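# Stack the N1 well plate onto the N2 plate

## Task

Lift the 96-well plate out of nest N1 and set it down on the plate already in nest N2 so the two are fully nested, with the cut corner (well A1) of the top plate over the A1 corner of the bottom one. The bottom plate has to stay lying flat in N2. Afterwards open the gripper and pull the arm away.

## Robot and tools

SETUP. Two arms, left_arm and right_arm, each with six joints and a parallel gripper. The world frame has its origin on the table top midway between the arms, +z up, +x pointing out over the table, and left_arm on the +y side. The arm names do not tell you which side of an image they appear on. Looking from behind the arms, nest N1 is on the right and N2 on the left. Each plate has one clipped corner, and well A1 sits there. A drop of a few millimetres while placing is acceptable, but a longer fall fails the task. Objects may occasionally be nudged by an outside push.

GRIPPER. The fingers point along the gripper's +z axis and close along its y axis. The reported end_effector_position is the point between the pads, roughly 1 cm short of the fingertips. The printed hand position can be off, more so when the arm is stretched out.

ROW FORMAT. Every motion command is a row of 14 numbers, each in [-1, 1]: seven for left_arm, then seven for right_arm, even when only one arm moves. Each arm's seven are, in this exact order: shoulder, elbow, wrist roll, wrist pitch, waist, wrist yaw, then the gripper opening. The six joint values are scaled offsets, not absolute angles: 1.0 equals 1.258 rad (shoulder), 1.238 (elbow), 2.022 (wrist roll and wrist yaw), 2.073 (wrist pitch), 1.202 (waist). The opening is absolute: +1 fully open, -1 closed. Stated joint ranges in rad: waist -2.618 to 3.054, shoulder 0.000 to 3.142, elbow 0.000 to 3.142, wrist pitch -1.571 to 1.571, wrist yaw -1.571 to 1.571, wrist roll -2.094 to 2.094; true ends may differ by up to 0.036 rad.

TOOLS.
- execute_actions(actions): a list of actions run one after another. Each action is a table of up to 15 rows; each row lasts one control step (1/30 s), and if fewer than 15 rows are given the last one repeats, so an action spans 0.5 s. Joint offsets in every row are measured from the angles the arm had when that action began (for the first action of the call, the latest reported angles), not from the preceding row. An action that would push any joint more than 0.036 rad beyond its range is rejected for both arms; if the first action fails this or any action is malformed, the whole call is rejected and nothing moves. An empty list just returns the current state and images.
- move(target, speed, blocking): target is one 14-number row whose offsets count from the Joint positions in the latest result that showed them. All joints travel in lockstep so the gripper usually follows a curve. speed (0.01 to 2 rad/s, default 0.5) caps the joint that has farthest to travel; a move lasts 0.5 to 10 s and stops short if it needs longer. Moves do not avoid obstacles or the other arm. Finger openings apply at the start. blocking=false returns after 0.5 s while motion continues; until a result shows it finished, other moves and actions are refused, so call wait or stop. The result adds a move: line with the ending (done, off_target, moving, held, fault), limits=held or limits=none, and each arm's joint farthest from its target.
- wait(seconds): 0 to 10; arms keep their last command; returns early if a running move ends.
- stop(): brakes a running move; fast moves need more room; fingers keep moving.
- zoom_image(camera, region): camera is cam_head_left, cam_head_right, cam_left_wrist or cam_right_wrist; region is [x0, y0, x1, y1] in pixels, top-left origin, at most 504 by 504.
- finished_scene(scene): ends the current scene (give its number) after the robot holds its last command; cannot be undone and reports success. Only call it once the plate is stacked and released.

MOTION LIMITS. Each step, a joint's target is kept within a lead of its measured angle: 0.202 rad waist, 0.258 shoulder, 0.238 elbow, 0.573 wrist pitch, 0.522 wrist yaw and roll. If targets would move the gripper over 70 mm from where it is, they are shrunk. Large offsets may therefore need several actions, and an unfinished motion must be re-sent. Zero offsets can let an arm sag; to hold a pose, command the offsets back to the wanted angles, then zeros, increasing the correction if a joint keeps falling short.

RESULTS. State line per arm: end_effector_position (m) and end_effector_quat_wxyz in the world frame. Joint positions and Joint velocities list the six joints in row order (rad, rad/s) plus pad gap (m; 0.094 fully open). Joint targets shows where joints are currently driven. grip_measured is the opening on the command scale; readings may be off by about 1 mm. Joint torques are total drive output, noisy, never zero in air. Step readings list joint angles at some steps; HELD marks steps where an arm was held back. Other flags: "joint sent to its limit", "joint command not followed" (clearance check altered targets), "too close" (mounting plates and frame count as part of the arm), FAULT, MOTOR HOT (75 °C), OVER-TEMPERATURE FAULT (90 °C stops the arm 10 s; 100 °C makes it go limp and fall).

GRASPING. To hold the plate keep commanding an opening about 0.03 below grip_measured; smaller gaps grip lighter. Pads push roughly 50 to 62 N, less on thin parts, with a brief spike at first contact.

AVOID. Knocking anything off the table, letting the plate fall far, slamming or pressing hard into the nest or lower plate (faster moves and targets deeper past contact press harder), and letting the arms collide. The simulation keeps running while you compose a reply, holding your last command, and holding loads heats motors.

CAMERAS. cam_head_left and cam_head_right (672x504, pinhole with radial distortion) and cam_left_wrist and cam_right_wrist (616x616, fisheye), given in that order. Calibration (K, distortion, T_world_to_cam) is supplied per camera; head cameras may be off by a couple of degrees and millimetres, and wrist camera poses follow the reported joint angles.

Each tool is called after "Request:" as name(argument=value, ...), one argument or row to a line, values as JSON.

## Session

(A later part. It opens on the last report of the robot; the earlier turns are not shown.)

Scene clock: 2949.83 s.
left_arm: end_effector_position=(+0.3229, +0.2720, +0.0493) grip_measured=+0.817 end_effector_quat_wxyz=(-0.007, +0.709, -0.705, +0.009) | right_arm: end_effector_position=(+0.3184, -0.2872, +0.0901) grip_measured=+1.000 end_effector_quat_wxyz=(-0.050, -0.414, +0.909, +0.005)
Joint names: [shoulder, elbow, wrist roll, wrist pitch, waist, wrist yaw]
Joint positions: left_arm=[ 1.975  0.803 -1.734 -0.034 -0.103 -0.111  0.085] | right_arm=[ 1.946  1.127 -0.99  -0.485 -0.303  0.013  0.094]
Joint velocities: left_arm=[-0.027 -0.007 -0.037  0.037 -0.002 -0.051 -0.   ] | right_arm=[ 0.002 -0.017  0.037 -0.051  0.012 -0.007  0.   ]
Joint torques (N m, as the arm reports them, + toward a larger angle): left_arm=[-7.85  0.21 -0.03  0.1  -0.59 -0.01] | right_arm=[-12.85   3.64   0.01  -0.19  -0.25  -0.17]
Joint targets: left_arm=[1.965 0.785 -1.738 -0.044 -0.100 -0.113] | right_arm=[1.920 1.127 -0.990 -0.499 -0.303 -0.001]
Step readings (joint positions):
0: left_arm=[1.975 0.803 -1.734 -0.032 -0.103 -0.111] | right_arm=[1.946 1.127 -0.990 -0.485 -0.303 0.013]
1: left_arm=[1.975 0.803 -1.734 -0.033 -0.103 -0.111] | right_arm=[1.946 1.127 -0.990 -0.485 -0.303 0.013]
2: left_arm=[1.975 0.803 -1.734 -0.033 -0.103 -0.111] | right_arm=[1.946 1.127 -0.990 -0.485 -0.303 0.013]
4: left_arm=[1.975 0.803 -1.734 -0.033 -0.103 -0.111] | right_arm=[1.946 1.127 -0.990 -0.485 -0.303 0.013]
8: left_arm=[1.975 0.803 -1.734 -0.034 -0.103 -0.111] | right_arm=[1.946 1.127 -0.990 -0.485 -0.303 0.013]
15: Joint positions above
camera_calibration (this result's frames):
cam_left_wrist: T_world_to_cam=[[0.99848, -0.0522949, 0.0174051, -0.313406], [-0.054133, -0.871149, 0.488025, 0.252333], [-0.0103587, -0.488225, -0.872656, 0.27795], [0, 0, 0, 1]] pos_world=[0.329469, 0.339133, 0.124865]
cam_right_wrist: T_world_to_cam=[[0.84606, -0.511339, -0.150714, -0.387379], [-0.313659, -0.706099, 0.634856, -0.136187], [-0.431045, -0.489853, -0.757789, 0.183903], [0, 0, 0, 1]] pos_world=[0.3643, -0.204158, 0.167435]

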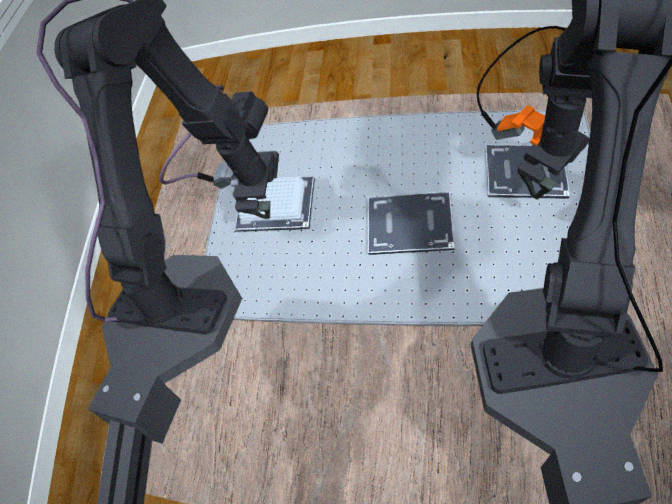

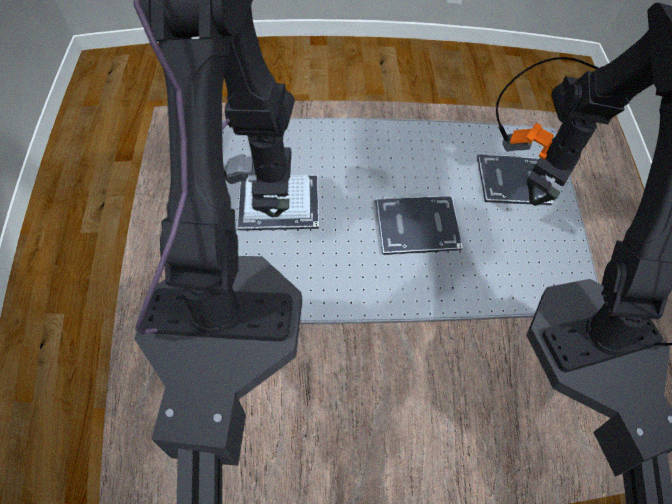

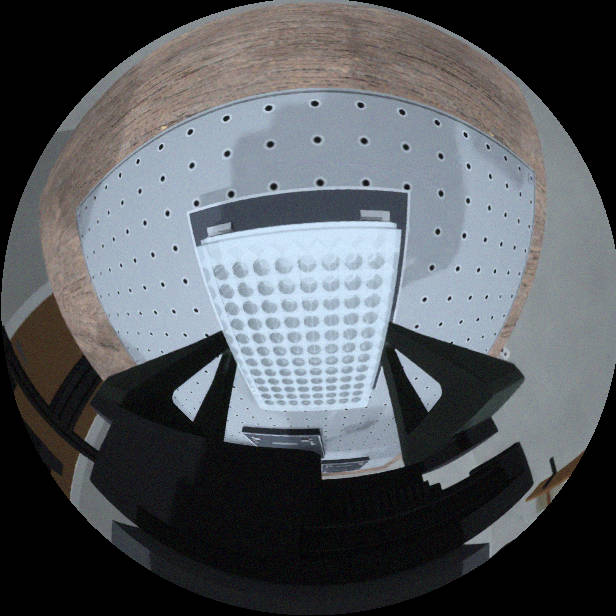

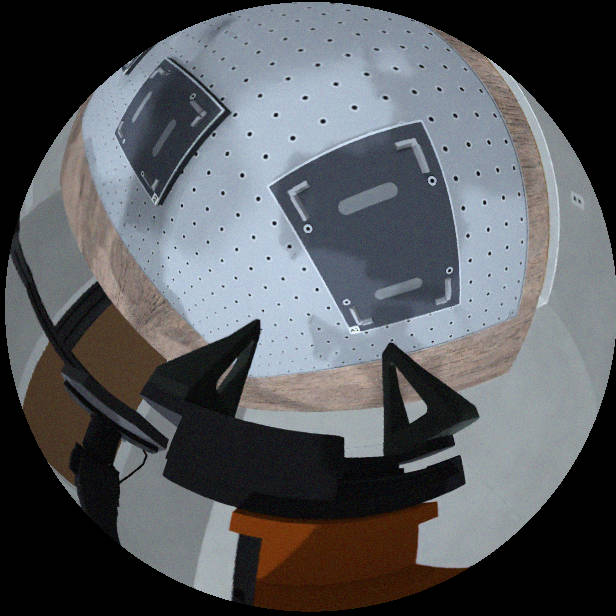

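Request:
execute_actions(
  actions=[
    [[-0.008,-0.0145,-0.002,-0.008,0.0025,-0.001,0.812,-0.0207,0,0,-0.0068,0,-0.0069,1.0],[-0.008,-0.0145,-0.002,-0.009,0.0025,-0.001,0.812,-0.0207,0,0,-0.0068,0,-0.0069,1.0],[-0.008,-0.0145,-0.002,-0.009,0.0025,-0.001,0.812,-0.0207,0,0,-0.0068,0,-0.0069,1.0],[-0.008,-0.0145,-0.002,-0.009,0.0025,-0.001,0.812,-0.0207,0,0,-0.0068,0,-0.0069,1.0],[-0.008,-0.0145,-0.002,-0.0045,0.0025,-0.001,0.812,-0.0207,0,0,-0.0068,0,-0.0069,1.0]],
  ],
)

Scene clock: 2953.73 s.
left_arm: end_effector_position=(+0.3229, +0.2720, +0.0493) grip_measured=+0.817 end_effector_quat_wxyz=(-0.007, +0.709, -0.705, +0.008) | right_arm: end_effector_position=(+0.3184, -0.2872, +0.0901) grip_measured=+1.000 end_effector_quat_wxyz=(-0.050, -0.414, +0.909, +0.005)
Joint names: [shoulder, elbow, wrist roll, wrist pitch, waist, wrist yaw]
Joint positions: left_arm=[ 1.975  0.803 -1.734 -0.035 -0.103 -0.111  0.085] | right_arm=[ 1.946  1.127 -0.99  -0.485 -0.303  0.013  0.094]
Joint velocities: left_arm=[-0.012 -0.002 -0.066 -0.007  0.002  0.022  0.001] | right_arm=[-0.012  0.002 -0.007  0.066  0.002  0.007  0.   ]
Joint torques (N m, as the arm reports them, + toward a larger angle): left_arm=[-7.85  0.2  -0.03  0.1  -0.58 -0.01] | right_arm=[-12.83   3.63   0.01  -0.19  -0.27  -0.17]
Joint targets: left_arm=[1.965 0.785 -1.738 -0.043 -0.100 -0.113] | right_arm=[1.920 1.127 -0.990 -0.499 -0.303 -0.001]
Step readings (joint positions):
0: left_arm=[1.975 0.803 -1.734 -0.034 -0.103 -0.111] | right_arm=[1.946 1.127 -0.990 -0.485 -0.303 0.013]
1: left_arm=[1.975 0.803 -1.734 -0.034 -0.103 -0.111] | right_arm=[1.946 1.127 -0.990 -0.485 -0.303 0.013]
2: left_arm=[1.975 0.803 -1.734 -0.034 -0.103 -0.111] | right_arm=[1.946 1.127 -0.990 -0.485 -0.303 0.013]
4: left_arm=[1.975 0.803 -1.734 -0.035 -0.103 -0.111] | right_arm=[1.946 1.127 -0.990 -0.485 -0.303 0.013]
8: left_arm=[1.975 0.803 -1.734 -0.035 -0.103 -0.111] | right_arm=[1.946 1.127 -0.990 -0.485 -0.303 0.013]
15: Joint positions above
camera_calibration (this result's frames):
cam_left_wrist: T_world_to_cam=[[0.998484, -0.0523376, 0.0170282, -0.313284], [-0.0539867, -0.871177, 0.487993, 0.252304], [-0.0107058, -0.488172, -0.872682, 0.278053], [0, 0, 0, 1]] pos_world=[0.329407, 0.339143, 0.124864]
cam_right_wrist: T_world_to_cam=[[0.84606, -0.511339, -0.150714, -0.387379], [-0.313659, -0.706099, 0.634856, -0.136187], [-0.431045, -0.489853, -0.757789, 0.183903], [0, 0, 0, 1]] pos_world=[0.3643, -0.204158, 0.167435]

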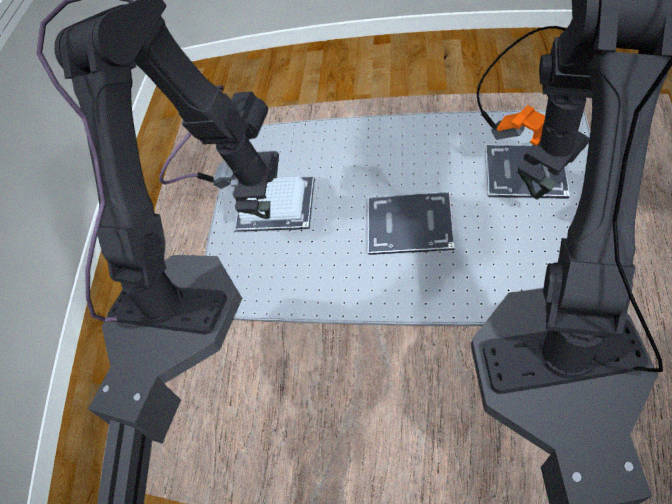

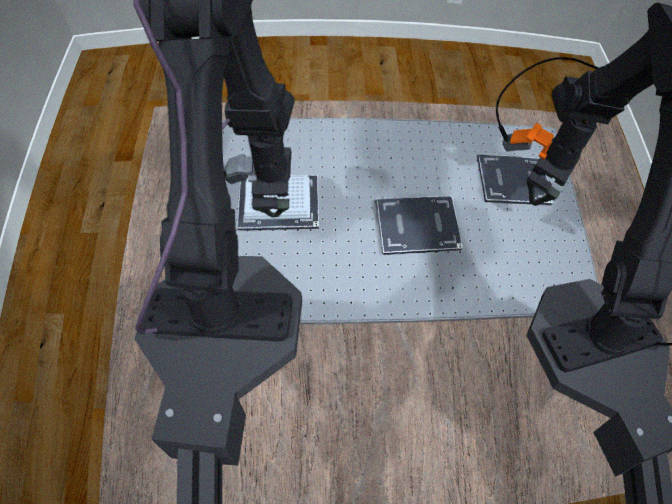

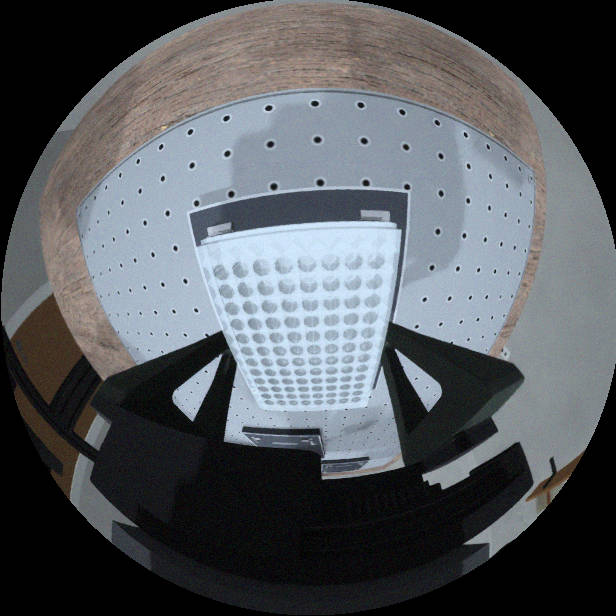

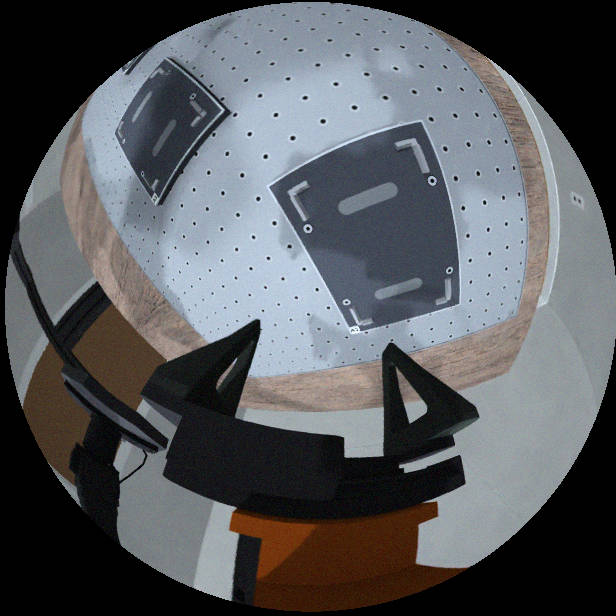

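Request:
execute_actions(
  actions=[
    [[-0.008,-0.0145,-0.002,-0.008,0.0025,-0.001,0.812,-0.0207,0,0,-0.0068,0,-0.0069,1.0],[-0.008,-0.0145,-0.002,-0.009,0.0025,-0.001,0.812,-0.0207,0,0,-0.0068,0,-0.0069,1.0],[-0.008,-0.0145,-0.002,-0.009,0.0025,-0.001,0.812,-0.0207,0,0,-0.0068,0,-0.0069,1.0],[-0.008,-0.0145,-0.002,-0.009,0.0025,-0.001,0.812,-0.0207,0,0,-0.0068,0,-0.0069,1.0],[-0.008,-0.0145,-0.002,-0.009,0.0025,-0.001,0.812,-0.0207,0,0,-0.0068,0,-0.0069,1.0],[-0.008,-0.0145,-0.002,-0.009,0.0025,-0.001,0.812,-0.0207,0,0,-0.0068,0,-0.0069,1.0],[-0.008,-0.0145,-0.002,-0.009,0.0025,-0.001,0.812,-0.0207,0,0,-0.0068,0,-0.0069,1.0],[-0.008,-0.0145,-0.002,-0.0045,0.0025,-0.001,0.810,-0.0207,0,0,-0.0068,0,-0.0069,1.0],[-0.008,-0.0145,-0.002,-0.0045,0.0025,-0.001,0.806,-0.0207,0,0,-0.0068,0,-0.0069,1.0],[-0.008,-0.0145,-0.002,-0.0045,0.0025,-0.001,0.802,-0.0207,0,0,-0.0068,0,-0.0069,1.0],[-0.008,-0.0145,-0.002,-0.0045,0.0025,-0.001,0.798,-0.0207,0,0,-0.0068,0,-0.0069,1.0],[-0.008,-0.0145,-0.002,-0.0045,0.0025,-0.001,0.794,-0.0207,0,0,-0.0068,0,-0.0069,1.0],[-0.008,-0.0145,-0.002,-0.0045,0.0025,-0.001,0.790,-0.0207,0,0,-0.0068,0,-0.0069,1.0],[-0.008,-0.0145,-0.002,-0.0045,0.0025,-0.001,0.786,-0.0207,0,0,-0.0068,0,-0.0069,1.0],[-0.008,-0.0145,-0.002,-0.0045,0.0025,-0.001,0.784,-0.0207,0,0,-0.0068,0,-0.0069,1.0]],
  ],
)

Scene clock: 2961.77 s.
left_arm: end_effector_position=(+0.3229, +0.2720, +0.0493) grip_measured=+0.799 end_effector_quat_wxyz=(-0.007, +0.709, -0.705, +0.008) | right_arm: end_effector_position=(+0.3184, -0.2872, +0.0901) grip_measured=+1.000 end_effector_quat_wxyz=(-0.050, -0.414, +0.909, +0.005)
Joint names: [shoulder, elbow, wrist roll, wrist pitch, waist, wrist yaw]
Joint positions: left_arm=[ 1.975  0.803 -1.734 -0.035 -0.103 -0.111  0.085] | right_arm=[ 1.946  1.127 -0.99  -0.485 -0.303  0.013  0.094]
Joint velocities: left_arm=[-0.002  0.017  0.022 -0.022  0.012 -0.022 -0.002] | right_arm=[ 0.007 -0.017 -0.037 -0.007  0.022 -0.037  0.   ]
Joint torques (N m, as the arm reports them, + toward a larger angle): left_arm=[-7.85  0.2  -0.03  0.1  -0.59 -0.01] | right_arm=[-12.84   3.65   0.01  -0.2   -0.24  -0.16]
Joint targets: left_arm=[1.965 0.785 -1.738 -0.044 -0.100 -0.113] | right_arm=[1.920 1.127 -0.990 -0.499 -0.303 -0.001]
Step readings (joint positions):
0: left_arm=[1.975 0.803 -1.734 -0.035 -0.103 -0.111] | right_arm=[1.946 1.127 -0.990 -0.485 -0.303 0.013]
1: left_arm=[1.975 0.803 -1.734 -0.035 -0.103 -0.111] | right_arm=[1.946 1.127 -0.990 -0.485 -0.303 0.013]
2: left_arm=[1.975 0.803 -1.734 -0.035 -0.103 -0.111] | right_arm=[1.946 1.127 -0.990 -0.485 -0.303 0.013]
4: left_arm=[1.975 0.803 -1.734 -0.035 -0.103 -0.111] | right_arm=[1.946 1.127 -0.990 -0.485 -0.303 0.013]
8: left_arm=[1.975 0.803 -1.734 -0.035 -0.103 -0.111] | right_arm=[1.946 1.127 -0.990 -0.485 -0.303 0.013]
15: Joint positions above
camera_calibration (this result's frames):
cam_left_wrist: T_world_to_cam=[[0.998484, -0.0523376, 0.0170282, -0.313284], [-0.0539867, -0.871177, 0.487993, 0.252304], [-0.0107058, -0.488172, -0.872682, 0.278053], [0, 0, 0, 1]] pos_world=[0.329407, 0.339143, 0.124864]
cam_right_wrist: T_world_to_cam=[[0.84606, -0.511339, -0.150714, -0.387379], [-0.313659, -0.706099, 0.634856, -0.136187], [-0.431045, -0.489853, -0.757789, 0.183903], [0, 0, 0, 1]] pos_world=[0.3643, -0.204158, 0.167435]

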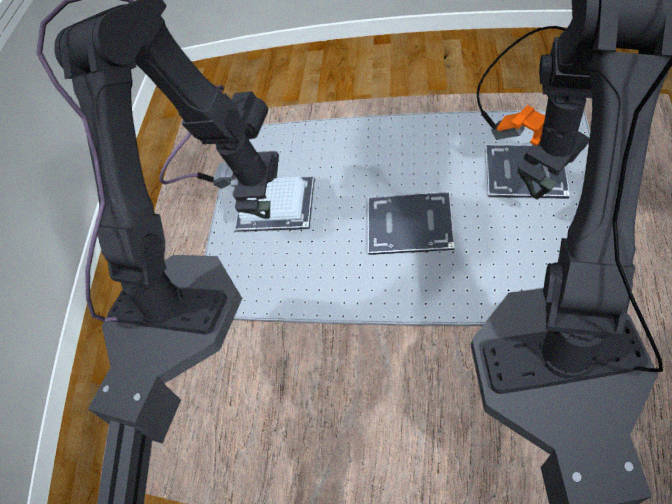

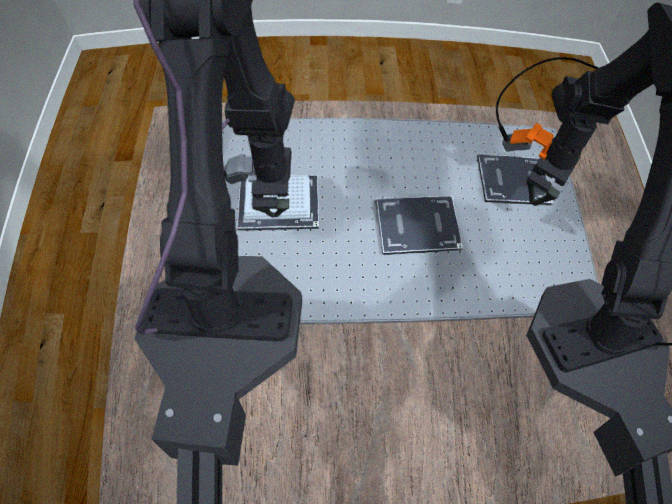

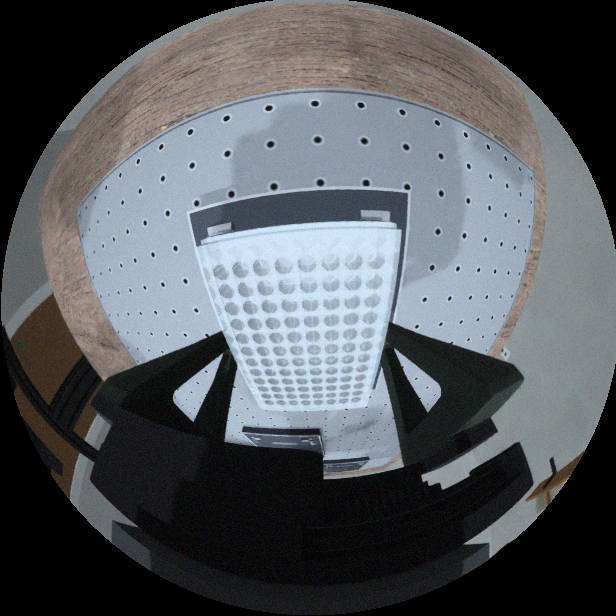

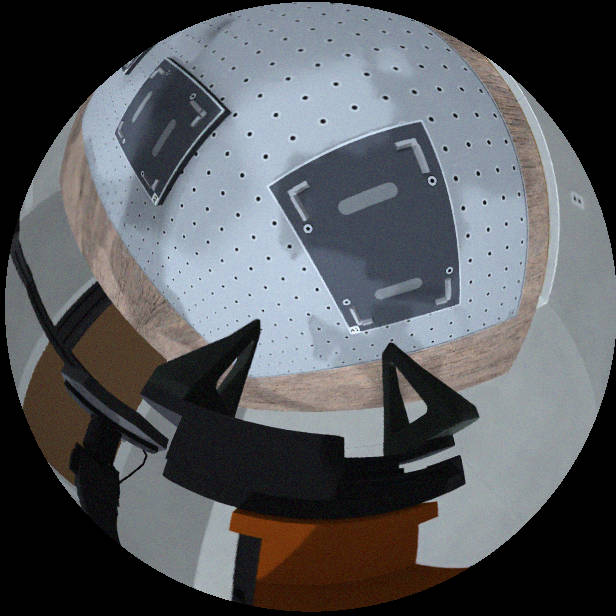

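Request:
execute_actions(
  actions=[
    [[-0.008,-0.0145,-0.002,-0.008,0.0025,-0.001,0.784,-0.0207,0,0,-0.0068,0,-0.0069,1.0],[-0.008,-0.0145,-0.002,-0.0095,0.0025,-0.001,0.784,-0.0207,0,0,-0.0068,0,-0.0069,1.0],[-0.008,-0.0145,-0.002,-0.011,0.0025,-0.001,0.784,-0.0207,0,0,-0.0068,0,-0.0069,1.0],[-0.008,-0.0145,-0.002,-0.011,0.0025,-0.001,0.784,-0.0207,0,0,-0.0068,0,-0.0069,1.0],[-0.008,-0.0145,-0.002,-0.011,0.0025,-0.001,0.784,-0.0207,0,0,-0.0068,0,-0.0069,1.0],[-0.008,-0.0145,-0.002,-0.011,0.0025,-0.001,0.784,-0.0207,0,0,-0.0068,0,-0.0069,1.0],[-0.008,-0.0145,-0.002,-0.0045,0.0025,-0.001,0.784,-0.0207,0,0,-0.0068,0,-0.0069,1.0]],
  ],
)

Scene clock: 2968.57 s.
left_arm: end_effector_position=(+0.3224, +0.2721, +0.0493) grip_measured=+0.799 end_effector_quat_wxyz=(-0.007, +0.709, -0.705, +0.008) | right_arm: end_effector_position=(+0.3184, -0.2872, +0.0901) grip_measured=+1.000 end_effector_quat_wxyz=(-0.050, -0.414, +0.909, +0.005)
Joint names: [shoulder, elbow, wrist roll, wrist pitch, waist, wrist yaw]
Joint positions: left_arm=[ 1.975  0.803 -1.734 -0.036 -0.103 -0.111  0.085] | right_arm=[ 1.946  1.127 -0.99  -0.485 -0.303  0.013  0.094]
Joint velocities: left_arm=[-0.022 -0.007 -0.022 -0.022  0.012  0.007  0.   ] | right_arm=[-0.012  0.002 -0.022 -0.037  0.012 -0.066  0.   ]
Joint torques (N m, as the arm reports them, + toward a larger angle): left_arm=[-7.86  0.2  -0.03  0.11 -0.59 -0.01] | right_arm=[-12.81   3.63   0.02  -0.2   -0.27  -0.17]
Joint targets: left_arm=[1.965 0.785 -1.738 -0.044 -0.100 -0.113] | right_arm=[1.920 1.127 -0.990 -0.499 -0.303 -0.001]
Step readings (joint positions):
0: left_arm=[1.975 0.803 -1.734 -0.035 -0.103 -0.111] | right_arm=[1.946 1.127 -0.990 -0.485 -0.303 0.013]
1: left_arm=[1.975 0.803 -1.734 -0.035 -0.103 -0.111] | right_arm=[1.946 1.127 -0.990 -0.485 -0.303 0.013]
2: left_arm=[1.975 0.803 -1.734 -0.035 -0.103 -0.111] | right_arm=[1.946 1.127 -0.990 -0.485 -0.303 0.013]
4: left_arm=[1.975 0.803 -1.734 -0.036 -0.103 -0.111] | right_arm=[1.946 1.127 -0.990 -0.485 -0.303 0.013]
8: left_arm=[1.975 0.803 -1.734 -0.036 -0.103 -0.111] | right_arm=[1.946 1.127 -0.990 -0.485 -0.303 0.013]
15: Joint positions above
camera_calibration (this result's frames):
cam_left_wrist: T_world_to_cam=[[0.998503, -0.0525508, 0.0151433, -0.312669], [-0.0532552, -0.871312, 0.487831, 0.252157], [-0.0124413, -0.487907, -0.872807, 0.278569], [0, 0, 0, 1]] pos_world=[0.329096, 0.339192, 0.124862]
cam_right_wrist: T_world_to_cam=[[0.84606, -0.511339, -0.150714, -0.387379], [-0.313659, -0.706099, 0.634856, -0.136187], [-0.431045, -0.489853, -0.757789, 0.183903], [0, 0, 0, 1]] pos_world=[0.3643, -0.204158, 0.167435]

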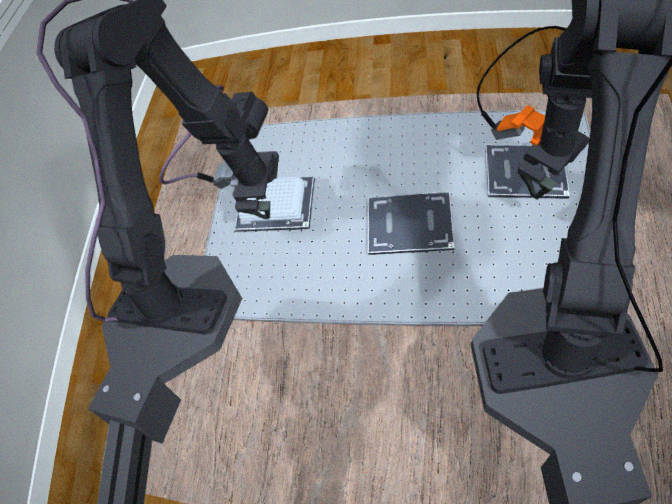

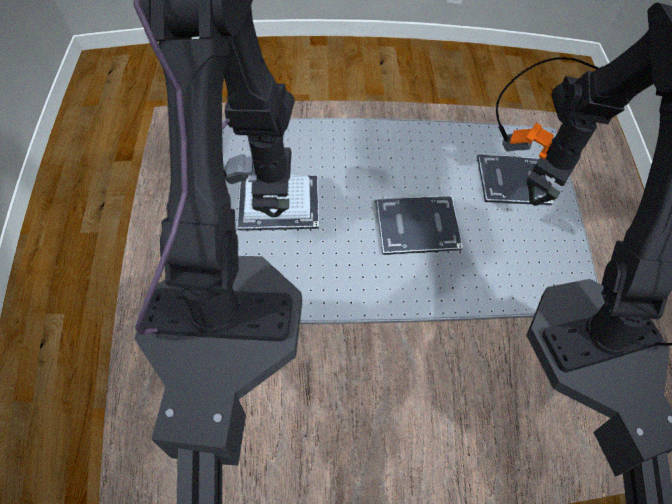

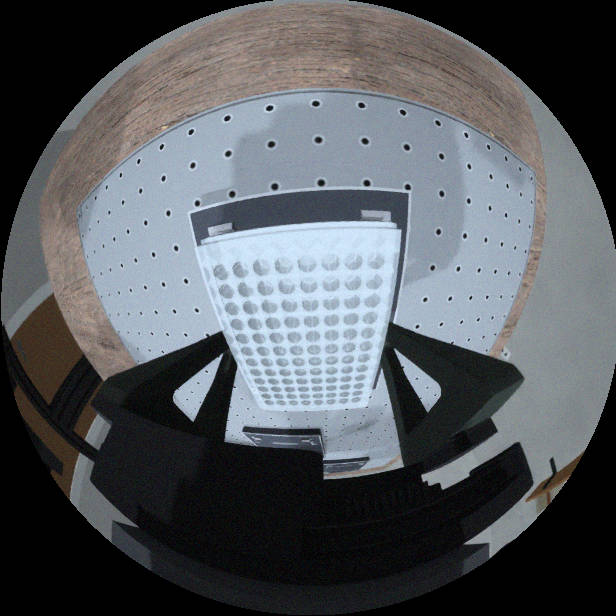

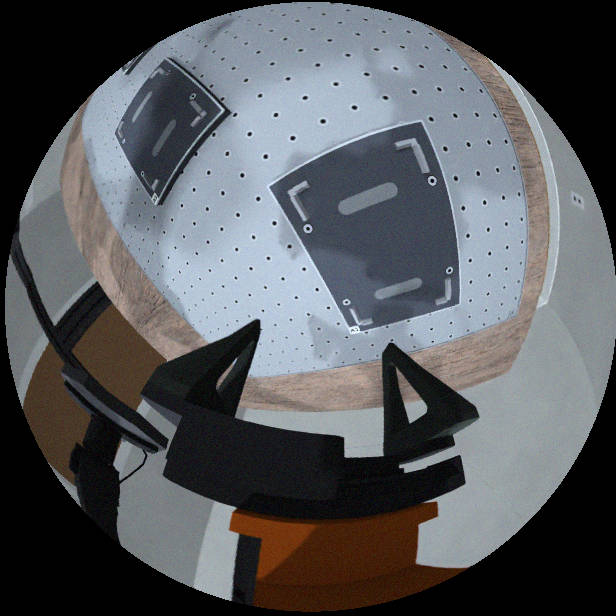

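Request:
execute_actions(
  actions=[
    [[-0.008,-0.0145,-0.002,-0.003,0.0025,0.001,0.784,-0.0207,0,0,-0.0068,0,-0.0069,1.0],[-0.008,-0.0145,-0.002,-0.003,0.0025,0.002,0.784,-0.0207,0,0,-0.0068,0,-0.0069,1.0],[-0.008,-0.0145,-0.002,-0.003,0.0025,0.003,0.784,-0.0207,0,0,-0.0068,0,-0.0069,1.0],[-0.008,-0.0145,-0.002,-0.003,0.0025,0.004,0.784,-0.0207,0,0,-0.0068,0,-0.0069,1.0],[-0.008,-0.0145,-0.002,-0.003,0.0025,0.005,0.784,-0.0207,0,0,-0.0068,0,-0.0069,1.0],[-0.008,-0.0145,-0.002,-0.003,0.0025,0.006,0.784,-0.0207,0,0,-0.0068,0,-0.0069,1.0]],
  ],
)

Scene clock: 2978.97 s.
left_arm: end_effector_position=(+0.3222, +0.2711, +0.0493) grip_measured=+0.799 end_effector_quat_wxyz=(-0.004, +0.709, -0.705, +0.009) | right_arm: end_effector_position=(+0.3184, -0.2872, +0.0901) grip_measured=+1.000 end_effector_quat_wxyz=(-0.050, -0.414, +0.909, +0.005)
Joint names: [shoulder, elbow, wrist roll, wrist pitch, waist, wrist yaw]
Joint positions: left_arm=[ 1.975  0.803 -1.734 -0.036 -0.103 -0.106  0.085] | right_arm=[ 1.946  1.127 -0.99  -0.485 -0.303  0.013  0.094]
Joint velocities: left_arm=[ 0.002 -0.017 -0.037 -0.051 -0.017 -0.022  0.001] | right_arm=[ 0.002 -0.012 -0.066 -0.037  0.002  0.007  0.   ]
Joint torques (N m, as the arm reports them, + toward a larger angle): left_arm=[-7.85  0.21 -0.03  0.12 -0.58  0.06] | right_arm=[-12.8    3.65   0.    -0.19  -0.25  -0.16]
Joint targets: left_arm=[1.965 0.785 -1.738 -0.043 -0.100 -0.099] | right_arm=[1.920 1.127 -0.990 -0.499 -0.303 -0.001]
Step readings (joint positions):
0: left_arm=[1.975 0.803 -1.734 -0.036 -0.103 -0.111] | right_arm=[1.946 1.127 -0.990 -0.485 -0.303 0.013]
1: left_arm=[1.975 0.803 -1.734 -0.036 -0.103 -0.111] | right_arm=[1.946 1.127 -0.990 -0.485 -0.303 0.013]
2: left_arm=[1.975 0.803 -1.734 -0.036 -0.103 -0.111] | right_arm=[1.946 1.127 -0.990 -0.485 -0.303 0.013]
4: left_arm=[1.975 0.803 -1.734 -0.036 -0.103 -0.110] | right_arm=[1.946 1.127 -0.990 -0.485 -0.303 0.013]
8: left_arm=[1.975 0.803 -1.734 -0.036 -0.103 -0.107] | right_arm=[1.946 1.127 -0.990 -0.485 -0.303 0.013]
15: Joint positions above
camera_calibration (this result's frames):
cam_left_wrist: T_world_to_cam=[[0.998511, -0.0525824, 0.0145457, -0.312527], [-0.0529165, -0.868536, 0.492794, 0.250163], [-0.0132788, -0.492829, -0.870025, 0.279544], [0, 0, 0, 1]] pos_world=[0.329011, 0.33861, 0.124477]
cam_right_wrist: T_world_to_cam=[[0.84606, -0.511339, -0.150714, -0.387379], [-0.313659, -0.706099, 0.634856, -0.136187], [-0.431045, -0.489853, -0.757789, 0.183903], [0, 0, 0, 1]] pos_world=[0.3643, -0.204158, 0.167435]

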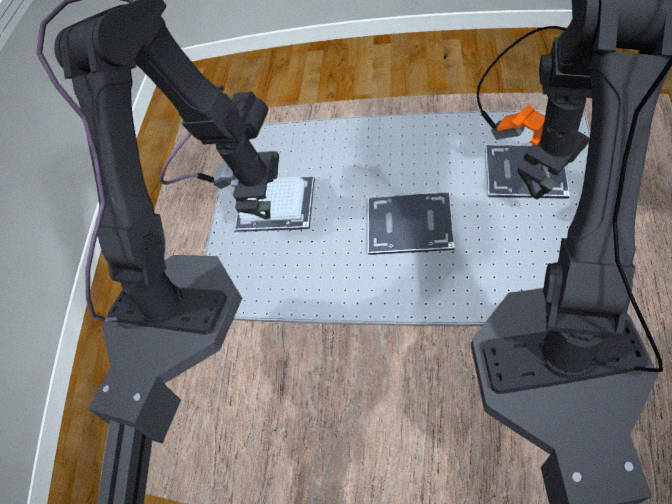

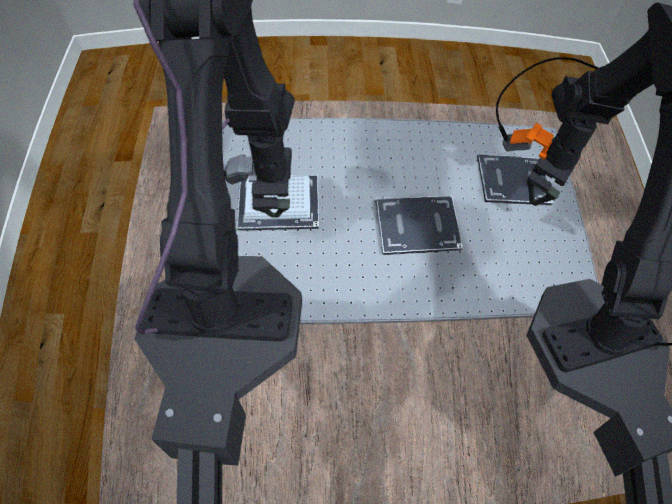

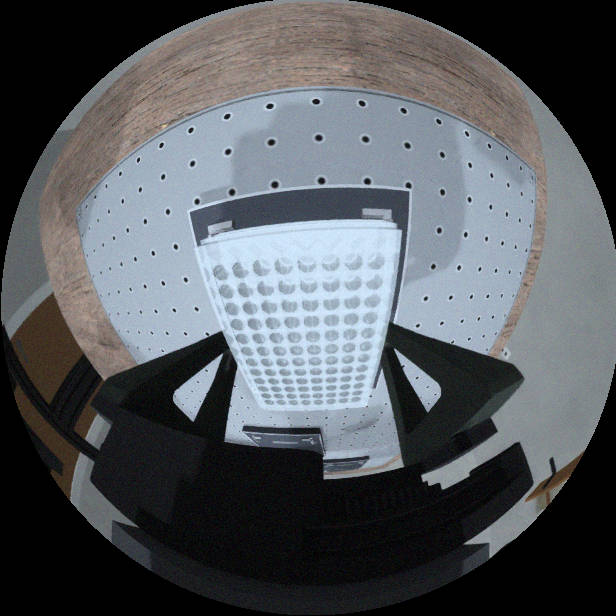

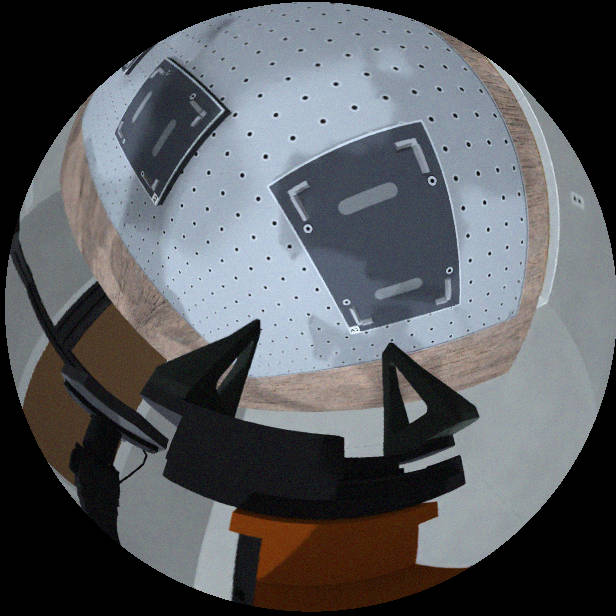

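Request:
execute_actions(
  actions=[
    [[-0.008,-0.0145,-0.002,-0.003,0.0025,0.002,0.790,-0.0207,0,0,-0.0068,0,-0.0069,1.0],[-0.008,-0.0145,-0.002,-0.002,0.0025,0.0,0.796,-0.0207,0,0,-0.0068,0,-0.0069,1.0],[-0.008,-0.0145,-0.002,-0.001,0.0025,-0.001,0.800,-0.0207,0,0,-0.0068,0,-0.0069,1.0],[-0.008,-0.0145,-0.002,0.0,0.0025,-0.002,0.803,-0.0207,0,0,-0.0068,0,-0.0069,1.0],[-0.008,-0.0145,-0.002,0.0005,0.0025,-0.002,0.805,-0.0207,0,0,-0.0068,0,-0.0069,1.0],[-0.008,-0.0145,-0.002,0.001,0.0025,-0.002,0.805,-0.0207,0,0,-0.0068,0,-0.0069,1.0],[-0.008,-0.0145,-0.002,0.0015,0.0025,-0.002,0.805,-0.0207,0,0,-0.0068,0,-0.0069,1.0],[-0.008,-0.0145,-0.002,0.002,0.0025,-0.002,0.805,-0.0207,0,0,-0.0068,0,-0.0069,1.0],[-0.008,-0.0145,-0.002,0.0023,0.0025,-0.002,0.805,-0.0207,0,0,-0.0068,0,-0.0069,1.0],[-0.008,-0.0145,-0.002,0.0026,0.0025,-0.002,0.805,-0.0207,0,0,-0.0068,0,-0.0069,1.0],[-0.008,-0.0145,-0.002,0.003,0.0025,-0.002,0.805,-0.0207,0,0,-0.0068,0,-0.0069,1.0]],
  ],
)

Request:
zoom_image(
  camera="cam_left_wrist",
  region=[185, 175, 425, 375],
)

Scene clock: 2989.13 s.
left_arm: end_effector_position=(+0.3222, +0.2711, +0.0493) grip_measured=+0.810 end_effector_quat_wxyz=(-0.004, +0.709, -0.705, +0.009) | right_arm: end_effector_position=(+0.3184, -0.2872, +0.0901) grip_measured=+1.000 end_effector_quat_wxyz=(-0.050, -0.414, +0.909, +0.005)
Joint names: [shoulder, elbow, wrist roll, wrist pitch, waist, wrist yaw]
Joint positions: left_arm=[ 1.975  0.803 -1.734 -0.036 -0.103 -0.106  0.085] | right_arm=[ 1.946  1.127 -0.99  -0.485 -0.303  0.013  0.094]
Joint velocities: left_arm=[ 0.027 -0.002  0.007  0.037 -0.007 -0.066 -0.001] | right_arm=[-0.017  0.012  0.007  0.081 -0.022 -0.022  0.   ]
Joint torques (N m, as the arm reports them, + toward a larger angle): left_arm=[-7.85  0.21 -0.03  0.24 -0.58 -0.02] | right_arm=[-12.83   3.65   0.01  -0.19  -0.27  -0.16]
Joint targets: left_arm=[1.965 0.785 -1.738 -0.030 -0.100 -0.110] | right_arm=[1.920 1.127 -0.990 -0.499 -0.303 -0.001]
Step readings (joint positions):
0: left_arm=[1.975 0.803 -1.734 -0.036 -0.103 -0.106] | right_arm=[1.946 1.127 -0.990 -0.485 -0.303 0.013]
1: left_arm=[1.975 0.803 -1.734 -0.036 -0.103 -0.106] | right_arm=[1.946 1.127 -0.990 -0.485 -0.303 0.013]
2: left_arm=[1.975 0.803 -1.734 -0.036 -0.103 -0.106] | right_arm=[1.946 1.127 -0.990 -0.485 -0.303 0.013]
4: left_arm=[1.975 0.803 -1.734 -0.036 -0.103 -0.106] | right_arm=[1.946 1.127 -0.990 -0.485 -0.303 0.013]
8: left_arm=[1.975 0.803 -1.734 -0.036 -0.103 -0.106] | right_arm=[1.946 1.127 -0.990 -0.485 -0.303 0.013]
15: Joint positions above
camera_calibration (this result's frames):
cam_left_wrist: T_world_to_cam=[[0.998511, -0.0525824, 0.0145457, -0.312527], [-0.0529165, -0.868536, 0.492794, 0.250163], [-0.0132788, -0.492829, -0.870025, 0.279544], [0, 0, 0, 1]] pos_world=[0.329011, 0.33861, 0.124477]
cam_right_wrist: T_world_to_cam=[[0.84606, -0.511339, -0.150714, -0.387379], [-0.313659, -0.706099, 0.634856, -0.136187], [-0.431045, -0.489853, -0.757789, 0.183903], [0, 0, 0, 1]] pos_world=[0.3643, -0.204158, 0.167435]

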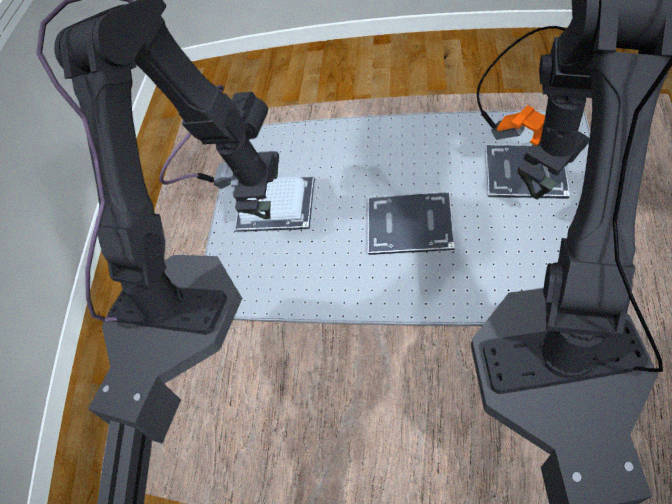

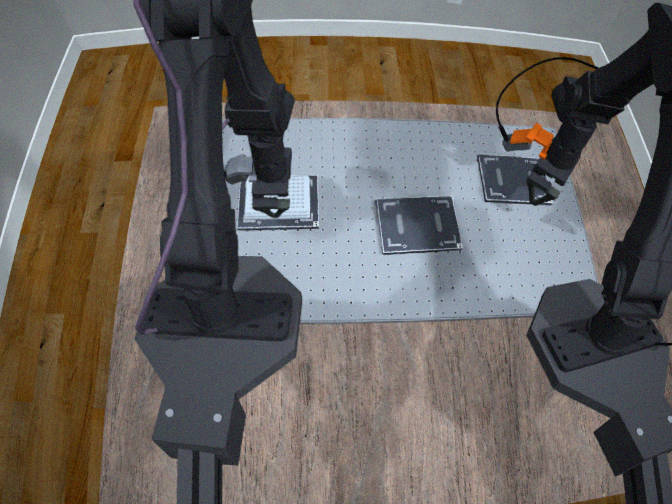

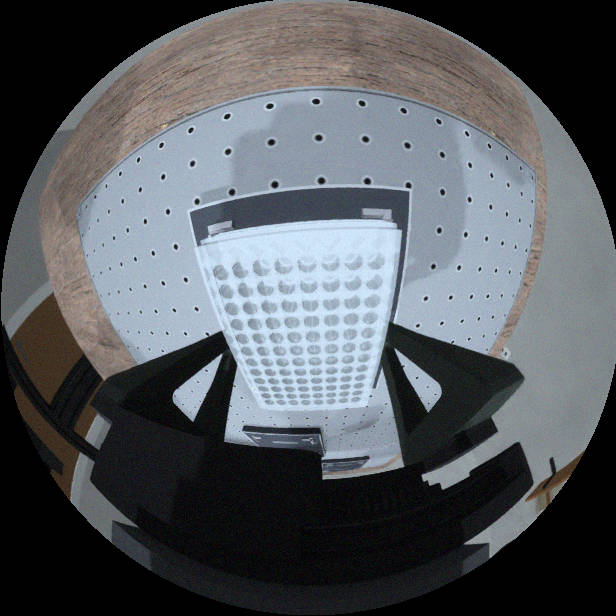

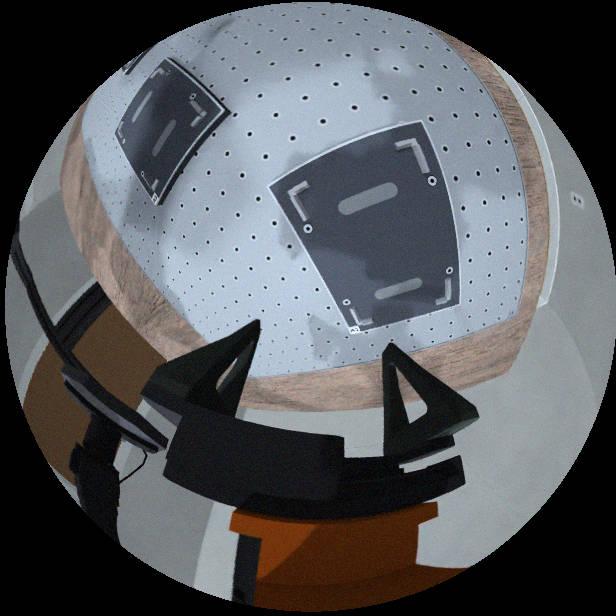

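Region (185, 175, 425, 375) of cam_left_wrist's 616x616 image, scaled by 2.100, with more detail than that image has.

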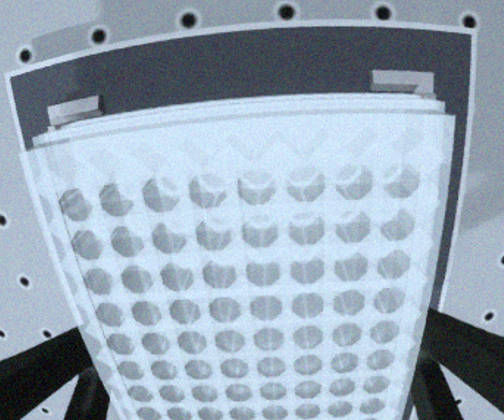

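Request:
zoom_image(
  camera="cam_left_wrist",
  region=[350, 200, 420, 250],
)

Request:
zoom_image(
  camera="cam_left_wrist",
  region=[190, 210, 260, 260],
)

Region (350, 200, 420, 250) of cam_left_wrist's 616x616 image, scaled by 7.200, with more detail than that image has; it fills the top 360 rows of this view, and the rest is white.

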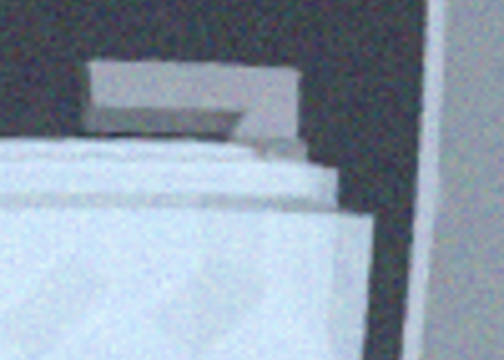

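Region (190, 210, 260, 260) of cam_left_wrist's 616x616 image, scaled by 7.200, with more detail than that image has; it fills the top 360 rows of this view, and the rest is white.

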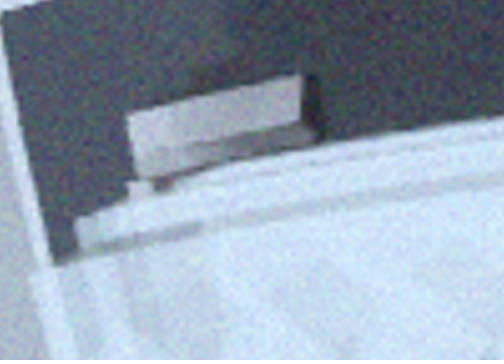

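Request:
execute_actions(
  actions=[
    [[-0.008,-0.0145,-0.002,0.001,0.0025,-0.002,0.800,-0.0207,0,0,-0.0068,0,-0.0069,1.0],[-0.008,-0.0145,-0.002,0.0,0.0025,-0.002,0.795,-0.0207,0,0,-0.0068,0,-0.0069,1.0],[-0.008,-0.0145,-0.002,0.0,0.0025,-0.002,0.790,-0.0207,0,0,-0.0068,0,-0.0069,1.0],[-0.008,-0.0145,-0.002,0.0,0.0025,-0.002,0.786,-0.0207,0,0,-0.0068,0,-0.0069,1.0],[-0.008,-0.0145,-0.002,0.0,0.0025,-0.003,0.784,-0.0207,0,0,-0.0068,0,-0.0069,1.0],[-0.008,-0.0145,-0.002,0.0,0.0025,-0.004,0.784,-0.0207,0,0,-0.0068,0,-0.0069,1.0],[-0.008,-0.0145,-0.002,0.0,0.0025,-0.005,0.784,-0.0207,0,0,-0.0068,0,-0.0069,1.0],[-0.008,-0.0145,-0.002,0.0,0.0025,-0.006,0.784,-0.0207,0,0,-0.0068,0,-0.0069,1.0],[-0.008,-0.0145,-0.002,0.0,0.0025,-0.0068,0.784,-0.0207,0,0,-0.0068,0,-0.0069,1.0],[-0.008,-0.0145,-0.002,0.0,0.0025,-0.0075,0.784,-0.0207,0,0,-0.0068,0,-0.0069,1.0]],
  ],
)

Scene clock: 3044.40 s.
left_arm: end_effector_position=(+0.3222, +0.2712, +0.0493) grip_measured=+0.799 end_effector_quat_wxyz=(-0.004, +0.709, -0.705, +0.009) | right_arm: end_effector_position=(+0.3184, -0.2872, +0.0901) grip_measured=+1.000 end_effector_quat_wxyz=(-0.050, -0.414, +0.909, +0.005)
Joint names: [shoulder, elbow, wrist roll, wrist pitch, waist, wrist yaw]
Joint positions: left_arm=[ 1.975  0.803 -1.734 -0.036 -0.103 -0.106  0.085] | right_arm=[ 1.946  1.127 -0.99  -0.485 -0.303  0.013  0.094]
Joint velocities: left_arm=[-0.012  0.002  0.022  0.022 -0.002 -0.007  0.   ] | right_arm=[ 0.002 -0.002  0.007 -0.007  0.012 -0.081  0.   ]
Joint torques (N m, as the arm reports them, + toward a larger angle): left_arm=[-7.85  0.2  -0.03  0.18 -0.59 -0.12] | right_arm=[-12.81   3.63   0.01  -0.2   -0.26  -0.17]
Joint targets: left_arm=[1.965 0.785 -1.738 -0.036 -0.100 -0.121] | right_arm=[1.920 1.127 -0.990 -0.499 -0.303 -0.001]
Step readings (joint positions):
0: left_arm=[1.975 0.803 -1.734 -0.036 -0.103 -0.106] | right_arm=[1.946 1.127 -0.990 -0.485 -0.303 0.013]
1: left_arm=[1.975 0.803 -1.734 -0.036 -0.103 -0.106] | right_arm=[1.946 1.127 -0.990 -0.485 -0.303 0.013]
2: left_arm=[1.975 0.803 -1.734 -0.036 -0.103 -0.106] | right_arm=[1.946 1.127 -0.990 -0.485 -0.303 0.013]
4: left_arm=[1.975 0.803 -1.734 -0.036 -0.103 -0.106] | right_arm=[1.946 1.127 -0.990 -0.485 -0.303 0.013]
8: left_arm=[1.975 0.803 -1.734 -0.036 -0.103 -0.106] | right_arm=[1.946 1.127 -0.990 -0.485 -0.303 0.013]
15: Joint positions above
camera_calibration (this result's frames):
cam_left_wrist: T_world_to_cam=[[0.99851, -0.0525802, 0.0145856, -0.312537], [-0.0529392, -0.868722, 0.492463, 0.250297], [-0.013223, -0.492502, -0.870211, 0.279479], [0, 0, 0, 1]] pos_world=[0.329017, 0.338649, 0.124503]
cam_right_wrist: T_world_to_cam=[[0.84606, -0.511339, -0.150714, -0.387379], [-0.313659, -0.706099, 0.634856, -0.136187], [-0.431045, -0.489853, -0.757789, 0.183903], [0, 0, 0, 1]] pos_world=[0.3643, -0.204158, 0.167435]

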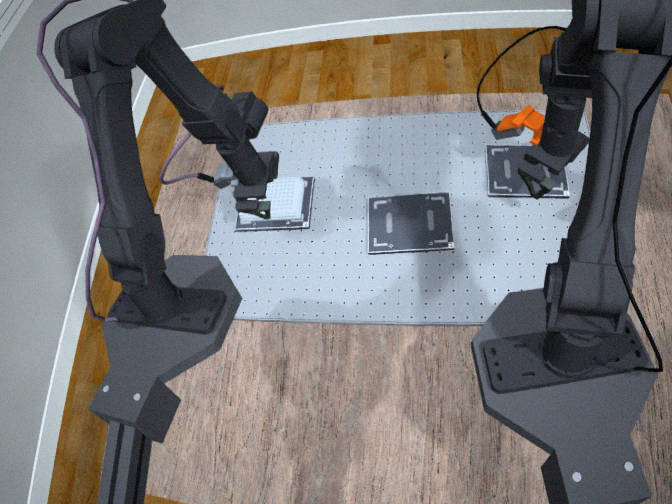

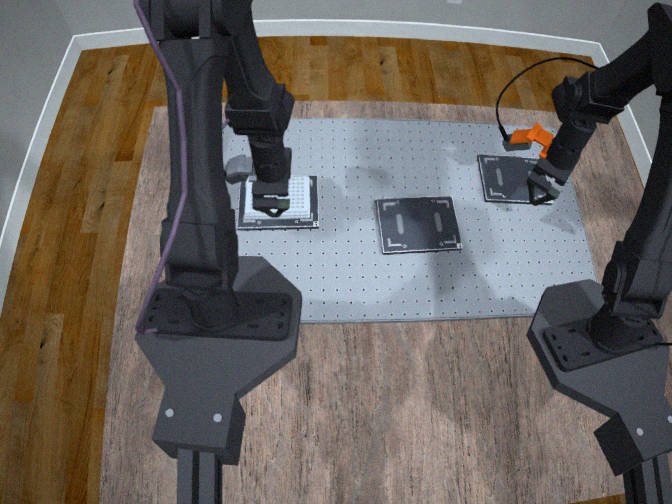

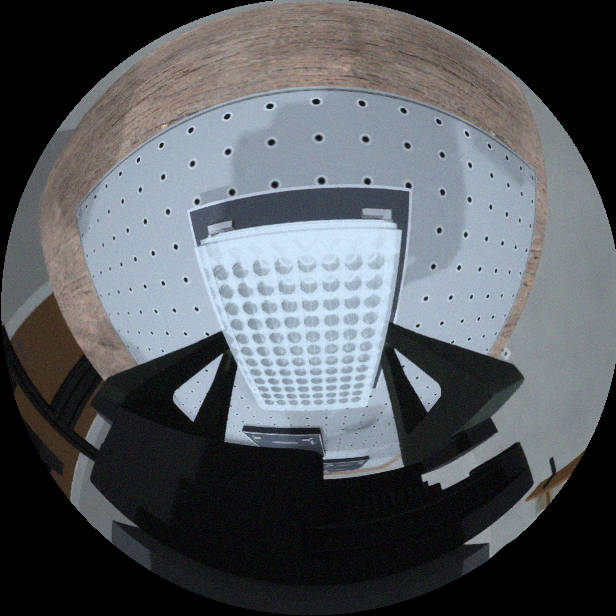

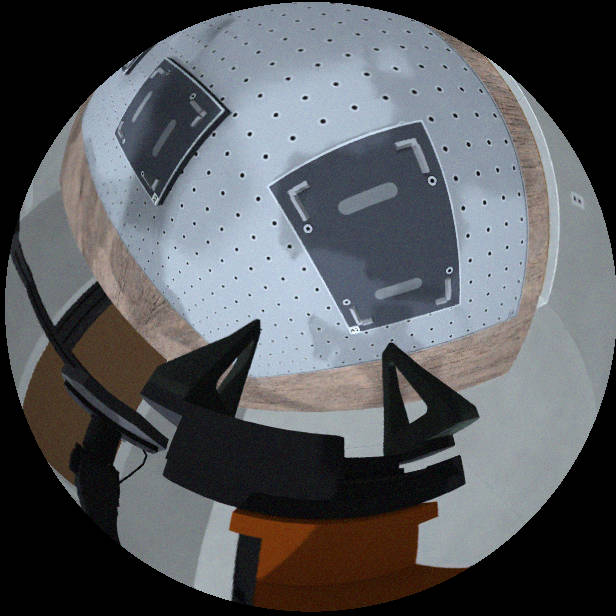

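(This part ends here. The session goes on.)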